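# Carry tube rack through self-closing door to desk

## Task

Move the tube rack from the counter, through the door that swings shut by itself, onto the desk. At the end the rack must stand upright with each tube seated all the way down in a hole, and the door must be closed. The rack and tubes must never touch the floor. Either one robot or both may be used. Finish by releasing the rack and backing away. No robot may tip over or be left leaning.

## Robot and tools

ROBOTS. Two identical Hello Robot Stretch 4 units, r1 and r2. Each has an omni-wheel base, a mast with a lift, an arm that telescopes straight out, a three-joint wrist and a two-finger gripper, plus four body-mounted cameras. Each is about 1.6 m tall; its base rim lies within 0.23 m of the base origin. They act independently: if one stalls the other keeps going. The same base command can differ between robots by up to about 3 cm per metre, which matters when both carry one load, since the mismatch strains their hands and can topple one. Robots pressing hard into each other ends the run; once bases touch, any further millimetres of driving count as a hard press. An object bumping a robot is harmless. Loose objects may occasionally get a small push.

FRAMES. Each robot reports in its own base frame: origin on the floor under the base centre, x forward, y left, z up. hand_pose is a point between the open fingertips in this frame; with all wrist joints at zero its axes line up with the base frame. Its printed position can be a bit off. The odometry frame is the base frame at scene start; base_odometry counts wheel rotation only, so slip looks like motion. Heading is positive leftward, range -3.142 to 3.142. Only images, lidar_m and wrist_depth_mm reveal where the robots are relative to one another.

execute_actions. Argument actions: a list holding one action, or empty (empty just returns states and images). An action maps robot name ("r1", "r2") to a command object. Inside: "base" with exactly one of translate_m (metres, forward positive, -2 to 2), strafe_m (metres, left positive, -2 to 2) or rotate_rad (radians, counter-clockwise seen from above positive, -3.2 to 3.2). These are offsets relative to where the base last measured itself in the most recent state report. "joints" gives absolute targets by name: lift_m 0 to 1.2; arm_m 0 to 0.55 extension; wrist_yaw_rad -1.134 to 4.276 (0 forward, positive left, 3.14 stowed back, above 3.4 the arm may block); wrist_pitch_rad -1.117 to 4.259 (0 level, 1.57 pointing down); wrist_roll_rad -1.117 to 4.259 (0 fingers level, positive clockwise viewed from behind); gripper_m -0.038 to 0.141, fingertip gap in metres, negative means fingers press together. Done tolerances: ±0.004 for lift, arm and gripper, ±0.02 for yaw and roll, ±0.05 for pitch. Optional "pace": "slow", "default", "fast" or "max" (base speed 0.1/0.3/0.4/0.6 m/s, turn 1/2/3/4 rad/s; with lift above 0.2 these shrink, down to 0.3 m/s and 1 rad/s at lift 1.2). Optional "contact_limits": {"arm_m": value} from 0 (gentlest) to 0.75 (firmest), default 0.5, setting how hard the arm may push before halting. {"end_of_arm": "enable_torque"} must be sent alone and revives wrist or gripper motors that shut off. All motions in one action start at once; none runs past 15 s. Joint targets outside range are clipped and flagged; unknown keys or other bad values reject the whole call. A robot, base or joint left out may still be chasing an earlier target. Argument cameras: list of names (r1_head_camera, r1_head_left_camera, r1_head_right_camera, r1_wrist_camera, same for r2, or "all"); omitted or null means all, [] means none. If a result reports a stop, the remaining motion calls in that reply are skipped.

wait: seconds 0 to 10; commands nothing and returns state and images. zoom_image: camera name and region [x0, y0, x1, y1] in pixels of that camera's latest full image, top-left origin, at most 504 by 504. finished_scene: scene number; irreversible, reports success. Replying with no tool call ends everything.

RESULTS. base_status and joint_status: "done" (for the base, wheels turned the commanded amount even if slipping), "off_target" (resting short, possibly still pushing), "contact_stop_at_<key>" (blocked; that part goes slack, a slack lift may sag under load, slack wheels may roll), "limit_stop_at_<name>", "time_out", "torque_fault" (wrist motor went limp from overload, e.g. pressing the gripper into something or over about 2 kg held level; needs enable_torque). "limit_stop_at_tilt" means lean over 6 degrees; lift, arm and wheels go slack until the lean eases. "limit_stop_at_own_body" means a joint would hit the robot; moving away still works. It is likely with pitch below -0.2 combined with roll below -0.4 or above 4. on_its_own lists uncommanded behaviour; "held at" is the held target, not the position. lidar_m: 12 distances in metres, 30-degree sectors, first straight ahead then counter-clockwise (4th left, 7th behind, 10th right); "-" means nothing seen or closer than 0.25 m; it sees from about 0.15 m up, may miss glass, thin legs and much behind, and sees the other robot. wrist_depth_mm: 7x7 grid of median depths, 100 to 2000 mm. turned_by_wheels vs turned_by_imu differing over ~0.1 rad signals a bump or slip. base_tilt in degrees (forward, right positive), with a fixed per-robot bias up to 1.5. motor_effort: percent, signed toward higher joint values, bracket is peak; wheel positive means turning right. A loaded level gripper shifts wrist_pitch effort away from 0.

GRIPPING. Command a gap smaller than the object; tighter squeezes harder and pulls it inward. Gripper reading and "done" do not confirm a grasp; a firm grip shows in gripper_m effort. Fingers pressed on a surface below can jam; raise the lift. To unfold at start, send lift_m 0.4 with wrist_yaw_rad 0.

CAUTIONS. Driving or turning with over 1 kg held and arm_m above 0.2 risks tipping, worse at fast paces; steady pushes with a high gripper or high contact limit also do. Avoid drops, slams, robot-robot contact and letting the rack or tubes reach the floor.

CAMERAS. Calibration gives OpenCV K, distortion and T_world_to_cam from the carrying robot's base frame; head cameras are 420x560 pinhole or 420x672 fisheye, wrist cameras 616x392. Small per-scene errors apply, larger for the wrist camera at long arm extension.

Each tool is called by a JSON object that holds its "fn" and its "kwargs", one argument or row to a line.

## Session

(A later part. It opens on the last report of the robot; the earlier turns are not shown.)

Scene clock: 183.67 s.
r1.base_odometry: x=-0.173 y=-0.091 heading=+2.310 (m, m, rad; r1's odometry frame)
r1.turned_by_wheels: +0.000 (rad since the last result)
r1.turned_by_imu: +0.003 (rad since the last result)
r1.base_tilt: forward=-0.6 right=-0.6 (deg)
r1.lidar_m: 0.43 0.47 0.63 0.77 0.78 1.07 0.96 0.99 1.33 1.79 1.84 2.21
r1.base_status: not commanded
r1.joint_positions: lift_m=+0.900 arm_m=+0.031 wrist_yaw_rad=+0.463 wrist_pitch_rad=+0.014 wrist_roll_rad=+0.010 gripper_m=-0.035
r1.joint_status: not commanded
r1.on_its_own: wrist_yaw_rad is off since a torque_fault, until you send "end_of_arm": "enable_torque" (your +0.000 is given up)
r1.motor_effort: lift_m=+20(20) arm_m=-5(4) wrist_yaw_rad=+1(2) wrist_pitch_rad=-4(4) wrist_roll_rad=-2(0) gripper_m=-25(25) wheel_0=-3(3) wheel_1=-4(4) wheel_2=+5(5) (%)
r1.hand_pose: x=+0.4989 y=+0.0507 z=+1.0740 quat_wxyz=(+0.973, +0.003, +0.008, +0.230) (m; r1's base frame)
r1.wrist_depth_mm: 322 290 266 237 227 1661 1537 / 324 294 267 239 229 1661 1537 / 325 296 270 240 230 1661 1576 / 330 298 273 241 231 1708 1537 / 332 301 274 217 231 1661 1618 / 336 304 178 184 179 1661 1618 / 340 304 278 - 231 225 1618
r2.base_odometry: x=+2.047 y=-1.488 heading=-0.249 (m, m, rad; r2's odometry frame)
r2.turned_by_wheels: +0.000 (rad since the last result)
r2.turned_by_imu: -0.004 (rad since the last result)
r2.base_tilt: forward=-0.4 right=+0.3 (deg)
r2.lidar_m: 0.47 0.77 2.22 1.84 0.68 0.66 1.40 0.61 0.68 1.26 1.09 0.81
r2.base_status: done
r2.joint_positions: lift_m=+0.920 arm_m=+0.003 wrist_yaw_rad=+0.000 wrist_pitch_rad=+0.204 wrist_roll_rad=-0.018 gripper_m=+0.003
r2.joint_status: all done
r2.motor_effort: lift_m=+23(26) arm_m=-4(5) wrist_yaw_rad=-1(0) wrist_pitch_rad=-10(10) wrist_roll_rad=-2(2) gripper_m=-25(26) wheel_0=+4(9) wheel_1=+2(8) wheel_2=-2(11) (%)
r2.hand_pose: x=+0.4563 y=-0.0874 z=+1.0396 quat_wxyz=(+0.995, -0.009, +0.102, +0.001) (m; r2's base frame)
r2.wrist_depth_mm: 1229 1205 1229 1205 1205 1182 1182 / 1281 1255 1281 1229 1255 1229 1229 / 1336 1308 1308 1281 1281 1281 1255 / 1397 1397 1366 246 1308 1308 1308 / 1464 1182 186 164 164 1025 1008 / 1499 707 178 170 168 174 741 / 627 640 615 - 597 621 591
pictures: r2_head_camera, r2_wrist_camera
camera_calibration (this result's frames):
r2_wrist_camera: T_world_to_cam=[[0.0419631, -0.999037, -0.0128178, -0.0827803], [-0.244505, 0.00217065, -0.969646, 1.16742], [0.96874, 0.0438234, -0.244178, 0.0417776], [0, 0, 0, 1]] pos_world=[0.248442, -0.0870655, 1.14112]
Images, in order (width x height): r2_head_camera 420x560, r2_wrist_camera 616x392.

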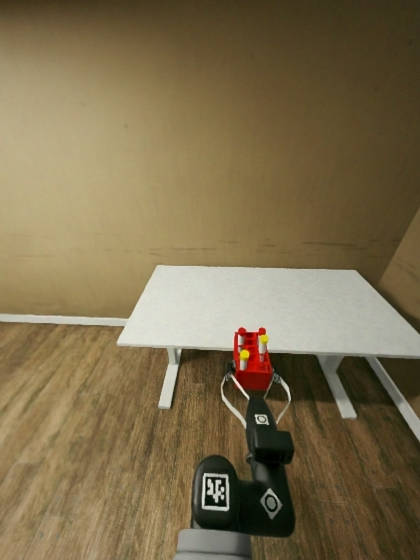

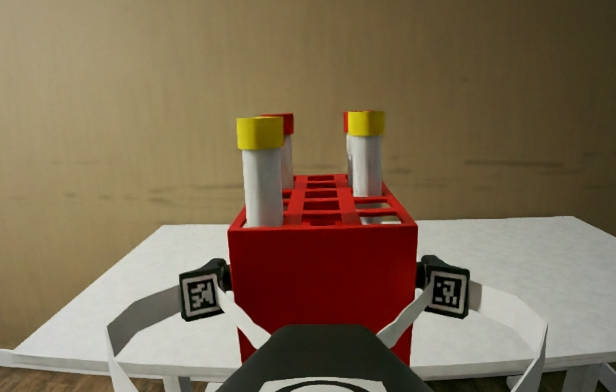

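{"fn": "execute_actions", "kwargs": {
  "actions": [
    {"r2":{"base":{"translate_m":0.3},"joints":{"arm_m":0.22}},"r1":{"joints":{"gripper_m":0.1}}}
  ],
  "cameras": []
}}

{"fn": "execute_actions", "kwargs": {
  "actions": [
    {"r2":{"joints":{"lift_m":0.72}}}
  ],
  "cameras": ["r2_head_camera","r1_head_left_camera"]
}}

Scene clock: 191.23 s.
r1.base_odometry: x=-0.173 y=-0.091 heading=+2.310 (m, m, rad; r1's odometry frame)
r1.turned_by_wheels: +0.000 (rad since the last result)
r1.turned_by_imu: +0.002 (rad since the last result)
r1.base_tilt: forward=-0.6 right=-0.6 (deg)
r1.lidar_m: 0.78 0.74 0.79 0.77 0.80 1.05 0.96 0.99 1.32 1.78 1.85 2.22
r1.base_status: not commanded
r1.joint_positions: lift_m=+0.900 arm_m=+0.031 wrist_yaw_rad=+0.445 wrist_pitch_rad=+0.015 wrist_roll_rad=+0.010 gripper_m=+0.100
r1.joint_status: all done
r1.on_its_own: wrist_yaw_rad is off since a torque_fault, until you send "end_of_arm": "enable_torque" (your +0.000 is given up)
r1.motor_effort: lift_m=+20(20) arm_m=-5(5) wrist_yaw_rad=+0(2) wrist_pitch_rad=-5(5) wrist_roll_rad=+0(0) gripper_m=-4(22) wheel_0=-1(3) wheel_1=-1(4) wheel_2=-1(5) (%)
r1.hand_pose: x=+0.4998 y=+0.0453 z=+1.0739 quat_wxyz=(+0.975, +0.003, +0.008, +0.221) (m; r1's base frame)
r1.wrist_depth_mm: 517 530 549 564 1756 1756 1537 / 525 539 554 564 1808 1708 1537 / 530 544 559 574 1808 1661 1576 / 535 544 564 574 1863 1708 1576 / 535 554 559 585 597 1708 1576 / 535 554 569 585 597 1661 1576 / 539 559 569 - 1863 1661 1618
r2.base_odometry: x=+2.338 y=-1.562 heading=-0.249 (m, m, rad; r2's odometry frame)
r2.turned_by_wheels: +0.000 (rad since the last result)
r2.turned_by_imu: -0.001 (rad since the last result)
r2.base_tilt: forward=-0.6 right=+0.2 (deg)
r2.lidar_m: 0.44 0.46 0.65 2.49 1.13 0.88 1.13 0.86 1.12 1.24 0.63 0.48
r2.base_status: done
r2.joint_positions: lift_m=+0.920 arm_m=+0.219 wrist_yaw_rad=+0.000 wrist_pitch_rad=+0.203 wrist_roll_rad=-0.018 gripper_m=+0.003
r2.joint_status: all done
r2.motor_effort: lift_m=+23(23) arm_m=+5(7) wrist_yaw_rad=-2(2) wrist_pitch_rad=-10(11) wrist_roll_rad=-2(3) gripper_m=-26(25) wheel_0=+4(10) wheel_1=+1(7) wheel_2=-2(12) (%)
r2.hand_pose: x=+0.6726 y=-0.0874 z=+1.0396 quat_wxyz=(+0.995, -0.009, +0.102, +0.001) (m; r2's base frame)
r2.wrist_depth_mm: 741 750 741 732 723 723 723 / 768 768 768 750 759 750 741 / 788 788 778 778 768 778 759 / 831 831 809 245 798 798 809 / 866 866 186 164 164 831 842 / 878 699 178 169 168 173 723 / 634 615 615 - 569 597 597
pictures: none
No camera images: the call's "cameras" was empty. Leave "cameras" out to get every camera's image.

Scene clock: 193.13 s.
r1.base_odometry: x=-0.173 y=-0.091 heading=+2.310 (m, m, rad; r1's odometry frame)
r1.turned_by_wheels: +0.000 (rad since the last result)
r1.turned_by_imu: +0.000 (rad since the last result)
r1.base_tilt: forward=-0.6 right=-0.6 (deg)
r1.lidar_m: 2.12 0.91 0.82 0.77 0.80 1.07 0.97 1.00 1.31 1.79 1.84 2.23
r1.base_status: not commanded
r1.joint_positions: lift_m=+0.900 arm_m=+0.031 wrist_yaw_rad=+0.445 wrist_pitch_rad=+0.015 wrist_roll_rad=+0.010 gripper_m=+0.100
r1.joint_status: not commanded
r1.on_its_own: wrist_yaw_rad is off since a torque_fault, until you send "end_of_arm": "enable_torque" (your +0.000 is given up)
r1.motor_effort: lift_m=+21(20) arm_m=-5(5) wrist_yaw_rad=+1(2) wrist_pitch_rad=-5(5) wrist_roll_rad=+0(0) gripper_m=+0(3) wheel_0=-1(1) wheel_1=-1(0) wheel_2=-1(1) (%)
r1.hand_pose: x=+0.4998 y=+0.0453 z=+1.0739 quat_wxyz=(+0.975, +0.003, +0.008, +0.221) (m; r1's base frame)
r1.wrist_depth_mm: 654 732 842 1921 1808 1661 1576 / 654 741 842 1921 1863 1661 1537 / 668 741 842 1921 1863 1708 1576 / 661 741 854 1983 1863 1661 1537 / 668 741 842 1983 1921 1708 1537 / 676 741 809 976 1808 1756 1618 / 676 750 854 - 1921 1756 1618
r2.base_odometry: x=+2.338 y=-1.562 heading=-0.249 (m, m, rad; r2's odometry frame)
r2.turned_by_wheels: +0.000 (rad since the last result)
r2.turned_by_imu: +0.000 (rad since the last result)
r2.base_tilt: forward=-0.6 right=+0.2 (deg)
r2.lidar_m: 0.43 0.47 0.67 2.49 1.10 0.88 1.02 0.87 1.11 1.27 0.66 0.47
r2.base_status: not commanded
r2.joint_positions: lift_m=+0.720 arm_m=+0.219 wrist_yaw_rad=+0.000 wrist_pitch_rad=+0.204 wrist_roll_rad=-0.018 gripper_m=+0.003
r2.joint_status: all done
r2.motor_effort: lift_m=+17(17) arm_m=+5(5) wrist_yaw_rad=-3(1) wrist_pitch_rad=-10(10) wrist_roll_rad=-2(3) gripper_m=-22(26) wheel_0=+4(4) wheel_1=+1(1) wheel_2=-2(2) (%)
r2.hand_pose: x=+0.6726 y=-0.0874 z=+0.8401 quat_wxyz=(+0.995, -0.009, +0.102, +0.001) (m; r2's base frame)
r2.wrist_depth_mm: 741 741 732 741 723 723 715 / 768 768 759 759 759 741 741 / 809 798 788 778 778 768 759 / 831 831 820 245 715 788 778 / 580 585 186 163 164 539 525 / 410 373 177 170 168 174 382 / 329 319 319 - 297 314 -
pictures: r1_head_left_camera, r2_head_camera
Images, in order (width x height): r1_head_left_camera 420x672, r2_head_camera 420x560.

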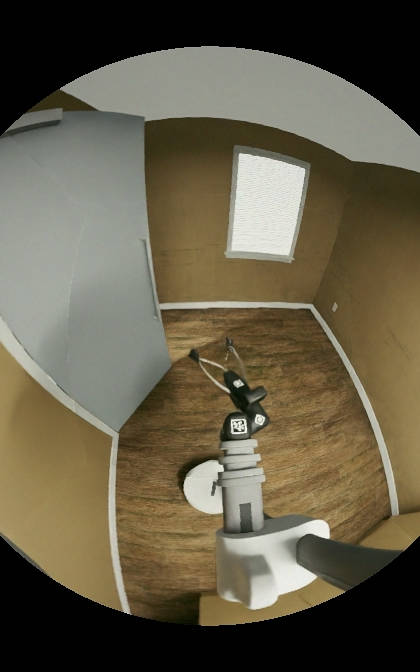

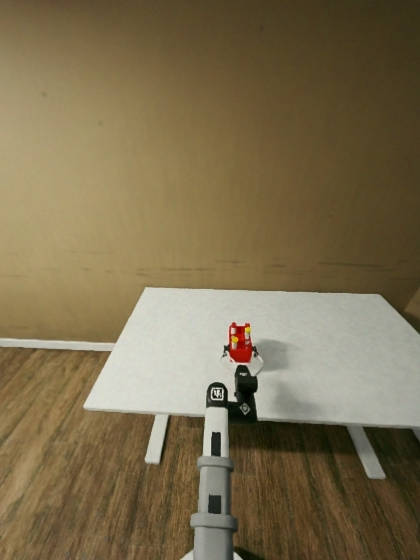

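{"fn": "execute_actions", "kwargs": {
  "actions": [
    {"r2":{"joints":{"lift_m":0.645},"pace":"slow"}}
  ],
  "cameras": []
}}

Scene clock: 199.30 s.
r1.base_odometry: x=-0.173 y=-0.091 heading=+2.310 (m, m, rad; r1's odometry frame)
r1.turned_by_wheels: +0.000 (rad since the last result)
r1.turned_by_imu: +0.002 (rad since the last result)
r1.base_tilt: forward=-0.6 right=-0.6 (deg)
r1.lidar_m: 2.12 1.19 0.82 0.77 0.79 1.07 0.97 1.01 1.32 1.78 1.84 2.22
r1.base_status: not commanded
r1.joint_positions: lift_m=+0.900 arm_m=+0.031 wrist_yaw_rad=+0.445 wrist_pitch_rad=+0.015 wrist_roll_rad=+0.010 gripper_m=+0.100
r1.joint_status: not commanded
r1.on_its_own: wrist_yaw_rad is off since a torque_fault, until you send "end_of_arm": "enable_torque" (your +0.000 is given up)
r1.motor_effort: lift_m=+20(20) arm_m=-5(5) wrist_yaw_rad=+0(2) wrist_pitch_rad=-5(5) wrist_roll_rad=+0(1) gripper_m=+1(2) wheel_0=-1(1) wheel_1=+0(0) wheel_2=-1(1) (%)
r1.hand_pose: x=+0.4998 y=+0.0453 z=+1.0739 quat_wxyz=(+0.975, +0.003, +0.008, +0.221) (m; r1's base frame)
r1.wrist_depth_mm: 842 1042 1397 1983 1863 1708 1576 / 831 1042 1430 1983 1808 1708 1576 / 831 1042 1430 - 1863 1708 1537 / 842 1060 1430 1983 1863 1708 1618 / 842 1060 1308 1983 1921 1708 1576 / 831 1008 1281 - 1808 1756 1576 / 842 1042 1366 - 1863 1708 1618
r2.base_odometry: x=+2.338 y=-1.562 heading=-0.249 (m, m, rad; r2's odometry frame)
r2.turned_by_wheels: +0.000 (rad since the last result)
r2.turned_by_imu: +0.000 (rad since the last result)
r2.base_tilt: forward=-0.6 right=+0.3 (deg)
r2.lidar_m: 0.44 0.47 0.65 2.49 1.13 0.88 0.84 0.88 1.12 1.25 0.64 0.48
r2.base_status: not commanded
r2.joint_positions: lift_m=+0.645 arm_m=+0.219 wrist_yaw_rad=+0.000 wrist_pitch_rad=+0.204 wrist_roll_rad=-0.018 gripper_m=+0.003
r2.joint_status: all done
r2.motor_effort: lift_m=+16(15) arm_m=+5(5) wrist_yaw_rad=-1(1) wrist_pitch_rad=-11(11) wrist_roll_rad=-3(2) gripper_m=-24(27) wheel_0=+4(4) wheel_1=+1(1) wheel_2=-1(2) (%)
r2.hand_pose: x=+0.6726 y=-0.0874 z=+0.7652 quat_wxyz=(+0.995, -0.009, +0.102, +0.001) (m; r2's base frame)
r2.wrist_depth_mm: 750 741 741 732 723 723 715 / 768 768 768 759 741 759 732 / 809 798 788 788 768 788 768 / 647 627 544 246 469 554 544 / 382 382 186 164 164 353 345 / 270 243 178 169 168 173 256 / 216 209 210 - 195 206 -
pictures: none
No camera images: the call's "cameras" was empty. Leave "cameras" out to get every camera's image.

{"fn": "execute_actions", "kwargs": {
  "actions": [
    {"r2":{"joints":{"lift_m":0.632},"pace":"slow"}}
  ],
  "cameras": []
}}

Scene clock: 202.83 s.
r1.base_odometry: x=-0.173 y=-0.091 heading=+2.310 (m, m, rad; r1's odometry frame)
r1.turned_by_wheels: +0.000 (rad since the last result)
r1.turned_by_imu: +0.001 (rad since the last result)
r1.base_tilt: forward=-0.6 right=-0.6 (deg)
r1.lidar_m: 2.12 1.18 0.82 0.77 0.82 1.05 0.96 0.98 1.32 1.77 1.85 2.21
r1.base_status: not commanded
r1.joint_positions: lift_m=+0.900 arm_m=+0.031 wrist_yaw_rad=+0.445 wrist_pitch_rad=+0.015 wrist_roll_rad=+0.010 gripper_m=+0.100
r1.joint_status: not commanded
r1.on_its_own: wrist_yaw_rad is off since a torque_fault, until you send "end_of_arm": "enable_torque" (your +0.000 is given up)
r1.motor_effort: lift_m=+20(20) arm_m=-5(5) wrist_yaw_rad=+1(2) wrist_pitch_rad=-5(5) wrist_roll_rad=+0(0) gripper_m=-4(0) wheel_0=-1(1) wheel_1=-1(0) wheel_2=-1(1) (%)
r1.hand_pose: x=+0.4998 y=+0.0453 z=+1.0739 quat_wxyz=(+0.975, +0.003, +0.008, +0.221) (m; r1's base frame)
r1.wrist_depth_mm: 831 1042 1464 1983 1808 1661 1537 / 831 1060 1397 1983 1921 1708 1537 / 831 1060 1430 - 1808 1708 1576 / 831 1060 1464 1983 1921 1708 1618 / 842 1042 1336 - 1921 1708 1576 / 842 1025 1255 - 1863 1708 1618 / 842 1025 1336 - 1863 1708 1576
r2.base_odometry: x=+2.338 y=-1.562 heading=-0.249 (m, m, rad; r2's odometry frame)
r2.turned_by_wheels: +0.000 (rad since the last result)
r2.turned_by_imu: +0.000 (rad since the last result)
r2.base_tilt: forward=-0.6 right=+0.3 (deg)
r2.lidar_m: 0.43 0.45 0.64 2.48 1.14 0.88 0.83 0.85 1.15 1.25 0.66 0.48
r2.base_status: not commanded
r2.joint_positions: lift_m=+0.632 arm_m=+0.219 wrist_yaw_rad=+0.000 wrist_pitch_rad=+0.204 wrist_roll_rad=-0.018 gripper_m=+0.003
r2.joint_status: all done
r2.motor_effort: lift_m=+16(14) arm_m=+5(4) wrist_yaw_rad=-1(1) wrist_pitch_rad=-10(10) wrist_roll_rad=-2(2) gripper_m=-27(23) wheel_0=+4(4) wheel_1=+1(1) wheel_2=-1(2) (%)
r2.hand_pose: x=+0.6726 y=-0.0874 z=+0.7522 quat_wxyz=(+0.995, -0.009, +0.102, +0.001) (m; r2's base frame)
r2.wrist_depth_mm: 750 741 732 732 723 715 715 / 768 768 759 750 759 741 741 / 809 798 788 778 788 788 768 / 591 569 496 246 424 508 492 / 345 345 186 164 164 320 314 / 245 222 178 169 168 174 239 / 196 191 191 - 177 188 -
pictures: none
No camera images: the call's "cameras" was empty. Leave "cameras" out to get every camera's image.

Just at contact.

{"fn": "execute_actions", "kwargs": {
  "actions": [
    {"r2":{"joints":{"lift_m":0.628},"pace":"slow"}}
  ],
  "cameras": []
}}

{"fn": "execute_actions", "kwargs": {
  "actions": [
    {"r2":{"joints":{"gripper_m":0.14}}}
  ],
  "cameras": ["r2_wrist_camera"]
}}

{"fn": "execute_actions", "kwargs": {
  "actions": [
    {"r2":{"joints":{"arm_m":0.0},"base":{"translate_m":-0.1}}}
  ],
  "cameras": ["r2_wrist_camera","r2_head_camera","r1_head_left_camera"]
}}

Scene clock: 207.57 s.
r1.base_odometry: x=-0.173 y=-0.091 heading=+2.310 (m, m, rad; r1's odometry frame)
r1.turned_by_wheels: +0.000 (rad since the last result)
r1.turned_by_imu: +0.001 (rad since the last result)
r1.base_tilt: forward=-0.6 right=-0.6 (deg)
r1.lidar_m: 2.11 1.17 0.81 0.77 0.81 1.04 0.94 0.97 1.34 1.78 1.84 2.24
r1.base_status: not commanded
r1.joint_positions: lift_m=+0.900 arm_m=+0.031 wrist_yaw_rad=+0.445 wrist_pitch_rad=+0.015 wrist_roll_rad=+0.010 gripper_m=+0.100
r1.joint_status: not commanded
r1.on_its_own: wrist_yaw_rad is off since a torque_fault, until you send "end_of_arm": "enable_torque" (your +0.000 is given up)
r1.motor_effort: lift_m=+20(20) arm_m=-5(5) wrist_yaw_rad=+1(2) wrist_pitch_rad=-5(5) wrist_roll_rad=+0(0) gripper_m=-4(2) wheel_0=-1(1) wheel_1=-1(0) wheel_2=-1(1) (%)
r1.hand_pose: x=+0.4998 y=+0.0453 z=+1.0739 quat_wxyz=(+0.975, +0.003, +0.008, +0.221) (m; r1's base frame)
r1.wrist_depth_mm: 831 1060 1430 1983 1921 1708 1576 / 831 1060 1430 - 1863 1661 1537 / 820 1042 1430 1983 1863 1661 1618 / 842 1078 1430 - 1863 1708 1576 / 831 1060 1366 1983 1863 1708 1618 / 842 1025 1281 - 1808 1661 1576 / 842 1025 1366 - 1921 1661 1618
r2.base_odometry: x=+2.338 y=-1.562 heading=-0.249 (m, m, rad; r2's odometry frame)
r2.turned_by_wheels: +0.000 (rad since the last result)
r2.turned_by_imu: +0.000 (rad since the last result)
r2.base_tilt: forward=-0.6 right=+0.2 (deg)
r2.lidar_m: 0.45 0.47 0.65 2.50 1.13 0.89 0.84 0.89 1.15 1.24 0.65 0.50
r2.base_status: not commanded
r2.joint_positions: lift_m=+0.628 arm_m=+0.219 wrist_yaw_rad=+0.000 wrist_pitch_rad=+0.201 wrist_roll_rad=-0.018 gripper_m=+0.003
r2.joint_status: all done
r2.motor_effort: lift_m=+15(18) arm_m=+4(5) wrist_yaw_rad=-2(2) wrist_pitch_rad=-4(10) wrist_roll_rad=-2(2) gripper_m=-21(25) wheel_0=+4(4) wheel_1=+1(1) wheel_2=-1(2) (%)
r2.hand_pose: x=+0.6727 y=-0.0874 z=+0.7489 quat_wxyz=(+0.995, -0.009, +0.100, +0.001) (m; r2's base frame)
r2.wrist_depth_mm: 750 741 741 732 741 715 723 / 768 768 768 759 750 741 741 / 798 798 788 788 759 778 768 / 585 569 496 247 421 504 492 / 342 342 186 163 164 317 309 / 241 218 178 169 168 174 236 / 193 187 188 - 176 185 -
pictures: none
No camera images: the call's "cameras" was empty. Leave "cameras" out to get every camera's image.

Scene clock: 209.90 s.
r1.base_odometry: x=-0.173 y=-0.091 heading=+2.310 (m, m, rad; r1's odometry frame)
r1.turned_by_wheels: +0.000 (rad since the last result)
r1.turned_by_imu: +0.001 (rad since the last result)
r1.base_tilt: forward=-0.6 right=-0.6 (deg)
r1.lidar_m: 2.11 1.18 0.80 0.77 0.80 1.09 0.94 0.99 1.35 1.78 1.84 2.21
r1.base_status: not commanded
r1.joint_positions: lift_m=+0.900 arm_m=+0.031 wrist_yaw_rad=+0.445 wrist_pitch_rad=+0.015 wrist_roll_rad=+0.010 gripper_m=+0.100
r1.joint_status: not commanded
r1.on_its_own: wrist_yaw_rad is off since a torque_fault, until you send "end_of_arm": "enable_torque" (your +0.000 is given up)
r1.motor_effort: lift_m=+20(20) arm_m=-5(5) wrist_yaw_rad=+0(2) wrist_pitch_rad=-5(5) wrist_roll_rad=+0(0) gripper_m=+1(3) wheel_0=-1(1) wheel_1=-1(1) wheel_2=-1(2) (%)
r1.hand_pose: x=+0.4998 y=+0.0453 z=+1.0739 quat_wxyz=(+0.975, +0.003, +0.008, +0.221) (m; r1's base frame)
r1.wrist_depth_mm: 820 1042 1430 1983 1863 1708 1537 / 820 1042 1397 1983 1863 1708 1537 / 820 1042 1430 1983 1863 1756 1537 / 831 1060 1464 1983 1863 1708 1576 / 831 1042 1336 1983 1863 1756 1537 / 842 1042 1255 1983 1863 1708 1576 / 854 1025 1397 - 1808 1708 1618
r2.base_odometry: x=+2.338 y=-1.562 heading=-0.249 (m, m, rad; r2's odometry frame)
r2.turned_by_wheels: +0.000 (rad since the last result)
r2.turned_by_imu: +0.000 (rad since the last result)
r2.base_tilt: forward=-0.5 right=+0.1 (deg)
r2.lidar_m: 0.44 0.47 0.63 2.47 1.12 0.89 0.84 0.89 1.14 1.25 0.66 0.49
r2.base_status: not commanded
r2.joint_positions: lift_m=+0.628 arm_m=+0.219 wrist_yaw_rad=+0.000 wrist_pitch_rad=+0.202 wrist_roll_rad=-0.018 gripper_m=+0.140
r2.joint_status: all done
r2.motor_effort: lift_m=+15(15) arm_m=+5(5) wrist_yaw_rad=+1(1) wrist_pitch_rad=-7(10) wrist_roll_rad=-2(3) gripper_m=-1(22) wheel_0=+4(4) wheel_1=+1(1) wheel_2=-2(2) (%)
r2.hand_pose: x=+0.6727 y=-0.0875 z=+0.7487 quat_wxyz=(+0.995, -0.009, +0.101, +0.001) (m; r2's base frame)
r2.wrist_depth_mm: 741 750 732 732 715 723 723 / 768 768 768 759 759 741 732 / 798 798 788 778 768 778 768 / 580 564 535 211 413 496 488 / 340 340 291 189 191 291 306 / 240 228 216 194 196 208 229 / 192 186 196 - 191 180 -
pictures: r2_wrist_camera
camera_calibration (this result's frames):
r2_wrist_camera: T_world_to_cam=[[0.0417816, -0.999045, -0.0127507, -0.0955763], [-0.242949, 0.00222002, -0.970037, 0.937454], [0.969139, 0.0436274, -0.242624, -0.240344], [0, 0, 0, 1]] pos_world=[0.464673, -0.0870806, 0.849833]
Images, in order (width x height): r2_wrist_camera 616x392.

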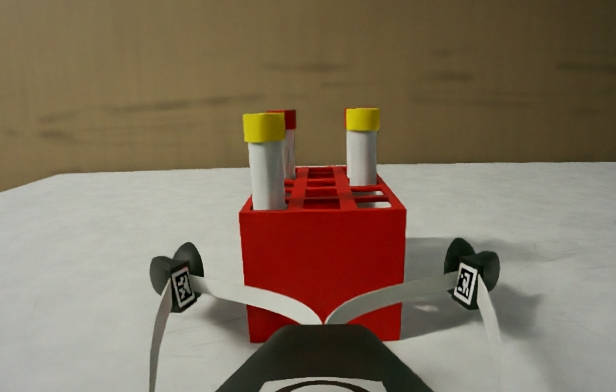

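Scene clock: 211.67 s.
r1.base_odometry: x=-0.173 y=-0.091 heading=+2.310 (m, m, rad; r1's odometry frame)
r1.turned_by_wheels: +0.000 (rad since the last result)
r1.turned_by_imu: +0.000 (rad since the last result)
r1.base_tilt: forward=-0.6 right=-0.5 (deg)
r1.lidar_m: 2.11 1.21 0.81 0.75 0.79 1.05 0.95 0.98 1.33 1.79 1.85 2.22
r1.base_status: not commanded
r1.joint_positions: lift_m=+0.900 arm_m=+0.031 wrist_yaw_rad=+0.445 wrist_pitch_rad=+0.015 wrist_roll_rad=+0.010 gripper_m=+0.100
r1.joint_status: not commanded
r1.on_its_own: wrist_yaw_rad is off since a torque_fault, until you send "end_of_arm": "enable_torque" (your +0.000 is given up)
r1.motor_effort: lift_m=+20(20) arm_m=-5(5) wrist_yaw_rad=+0(2) wrist_pitch_rad=-5(6) wrist_roll_rad=+0(0) gripper_m=-5(3) wheel_0=-1(1) wheel_1=-1(1) wheel_2=-1(1) (%)
r1.hand_pose: x=+0.4998 y=+0.0453 z=+1.0739 quat_wxyz=(+0.975, +0.003, +0.008, +0.221) (m; r1's base frame)
r1.wrist_depth_mm: 831 1025 1397 1983 1863 1661 1537 / 831 1025 1430 1983 1921 1756 1537 / 831 1060 1464 1983 1863 1708 1618 / 831 1078 1464 1983 1921 1756 1576 / 831 1042 1366 - 1863 1661 1618 / 831 1042 1255 1983 1808 1708 1618 / 842 1042 1336 - 1863 1661 1618
r2.base_odometry: x=+2.241 y=-1.538 heading=-0.250 (m, m, rad; r2's odometry frame)
r2.turned_by_wheels: +0.000 (rad since the last result)
r2.turned_by_imu: +0.000 (rad since the last result)
r2.base_tilt: forward=-0.5 right=+0.2 (deg)
r2.lidar_m: 0.52 0.56 1.92 2.47 0.98 0.80 0.75 0.80 0.97 1.25 0.78 0.57
r2.base_status: done
r2.joint_positions: lift_m=+0.628 arm_m=+0.003 wrist_yaw_rad=+0.000 wrist_pitch_rad=+0.202 wrist_roll_rad=-0.018 gripper_m=+0.140
r2.joint_status: all done
joint sent to its limit — the command would take r2.arm_m past its lower limit, so that joint was sent only as far as its limit.
r2.motor_effort: lift_m=+16(16) arm_m=-5(6) wrist_yaw_rad=-1(1) wrist_pitch_rad=-7(7) wrist_roll_rad=-3(3) gripper_m=-3(1) wheel_0=-5(8) wheel_1=-2(5) wheel_2=+1(11) (%)
r2.hand_pose: x=+0.4564 y=-0.0875 z=+0.7485 quat_wxyz=(+0.995, -0.009, +0.101, +0.001) (m; r2's base frame)
r2.wrist_depth_mm: 1060 1042 1060 1025 1025 1025 1008 / 1098 1078 1060 1078 1060 1060 1025 / 1138 1098 1098 539 1078 1078 1060 / 580 569 549 504 517 508 492 / 373 347 342 342 340 332 336 / 1281 798 1255 1229 1255 1205 1229 / 1281 842 1281 - 1255 1205 1182
pictures: r1_head_left_camera, r2_head_camera, r2_wrist_camera
camera_calibration (this result's frames):
r2_wrist_camera: T_world_to_cam=[[0.0417797, -0.999045, -0.0127705, -0.0865239], [-0.243406, 0.00221906, -0.969922, 0.884869], [0.969024, 0.0436315, -0.243081, -0.0303582], [0, 0, 0, 1]] pos_world=[0.248415, -0.0870803, 0.84977]
Images, in order (width x height): r1_head_left_camera 420x672, r2_head_camera 420x560, r2_wrist_camera 616x392.

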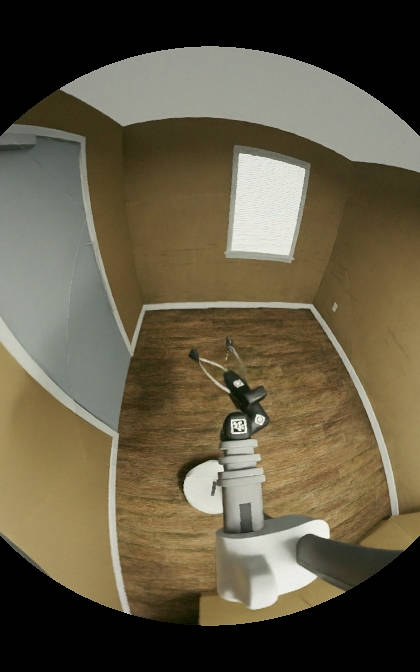

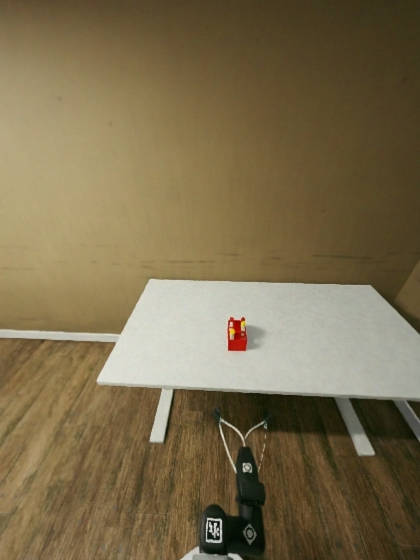

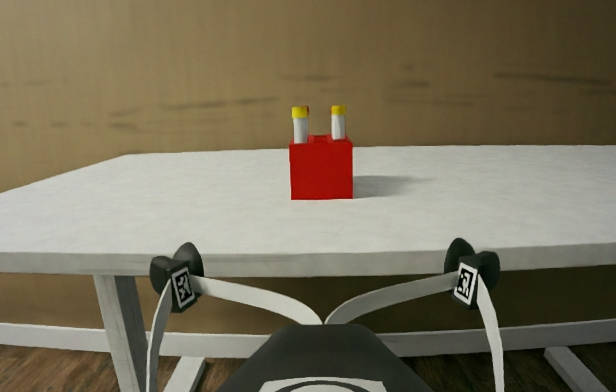

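Door shut, caps level.

{"fn": "finished_scene", "kwargs": {
  "scene": 2
}}

The scene is finished: the task was done.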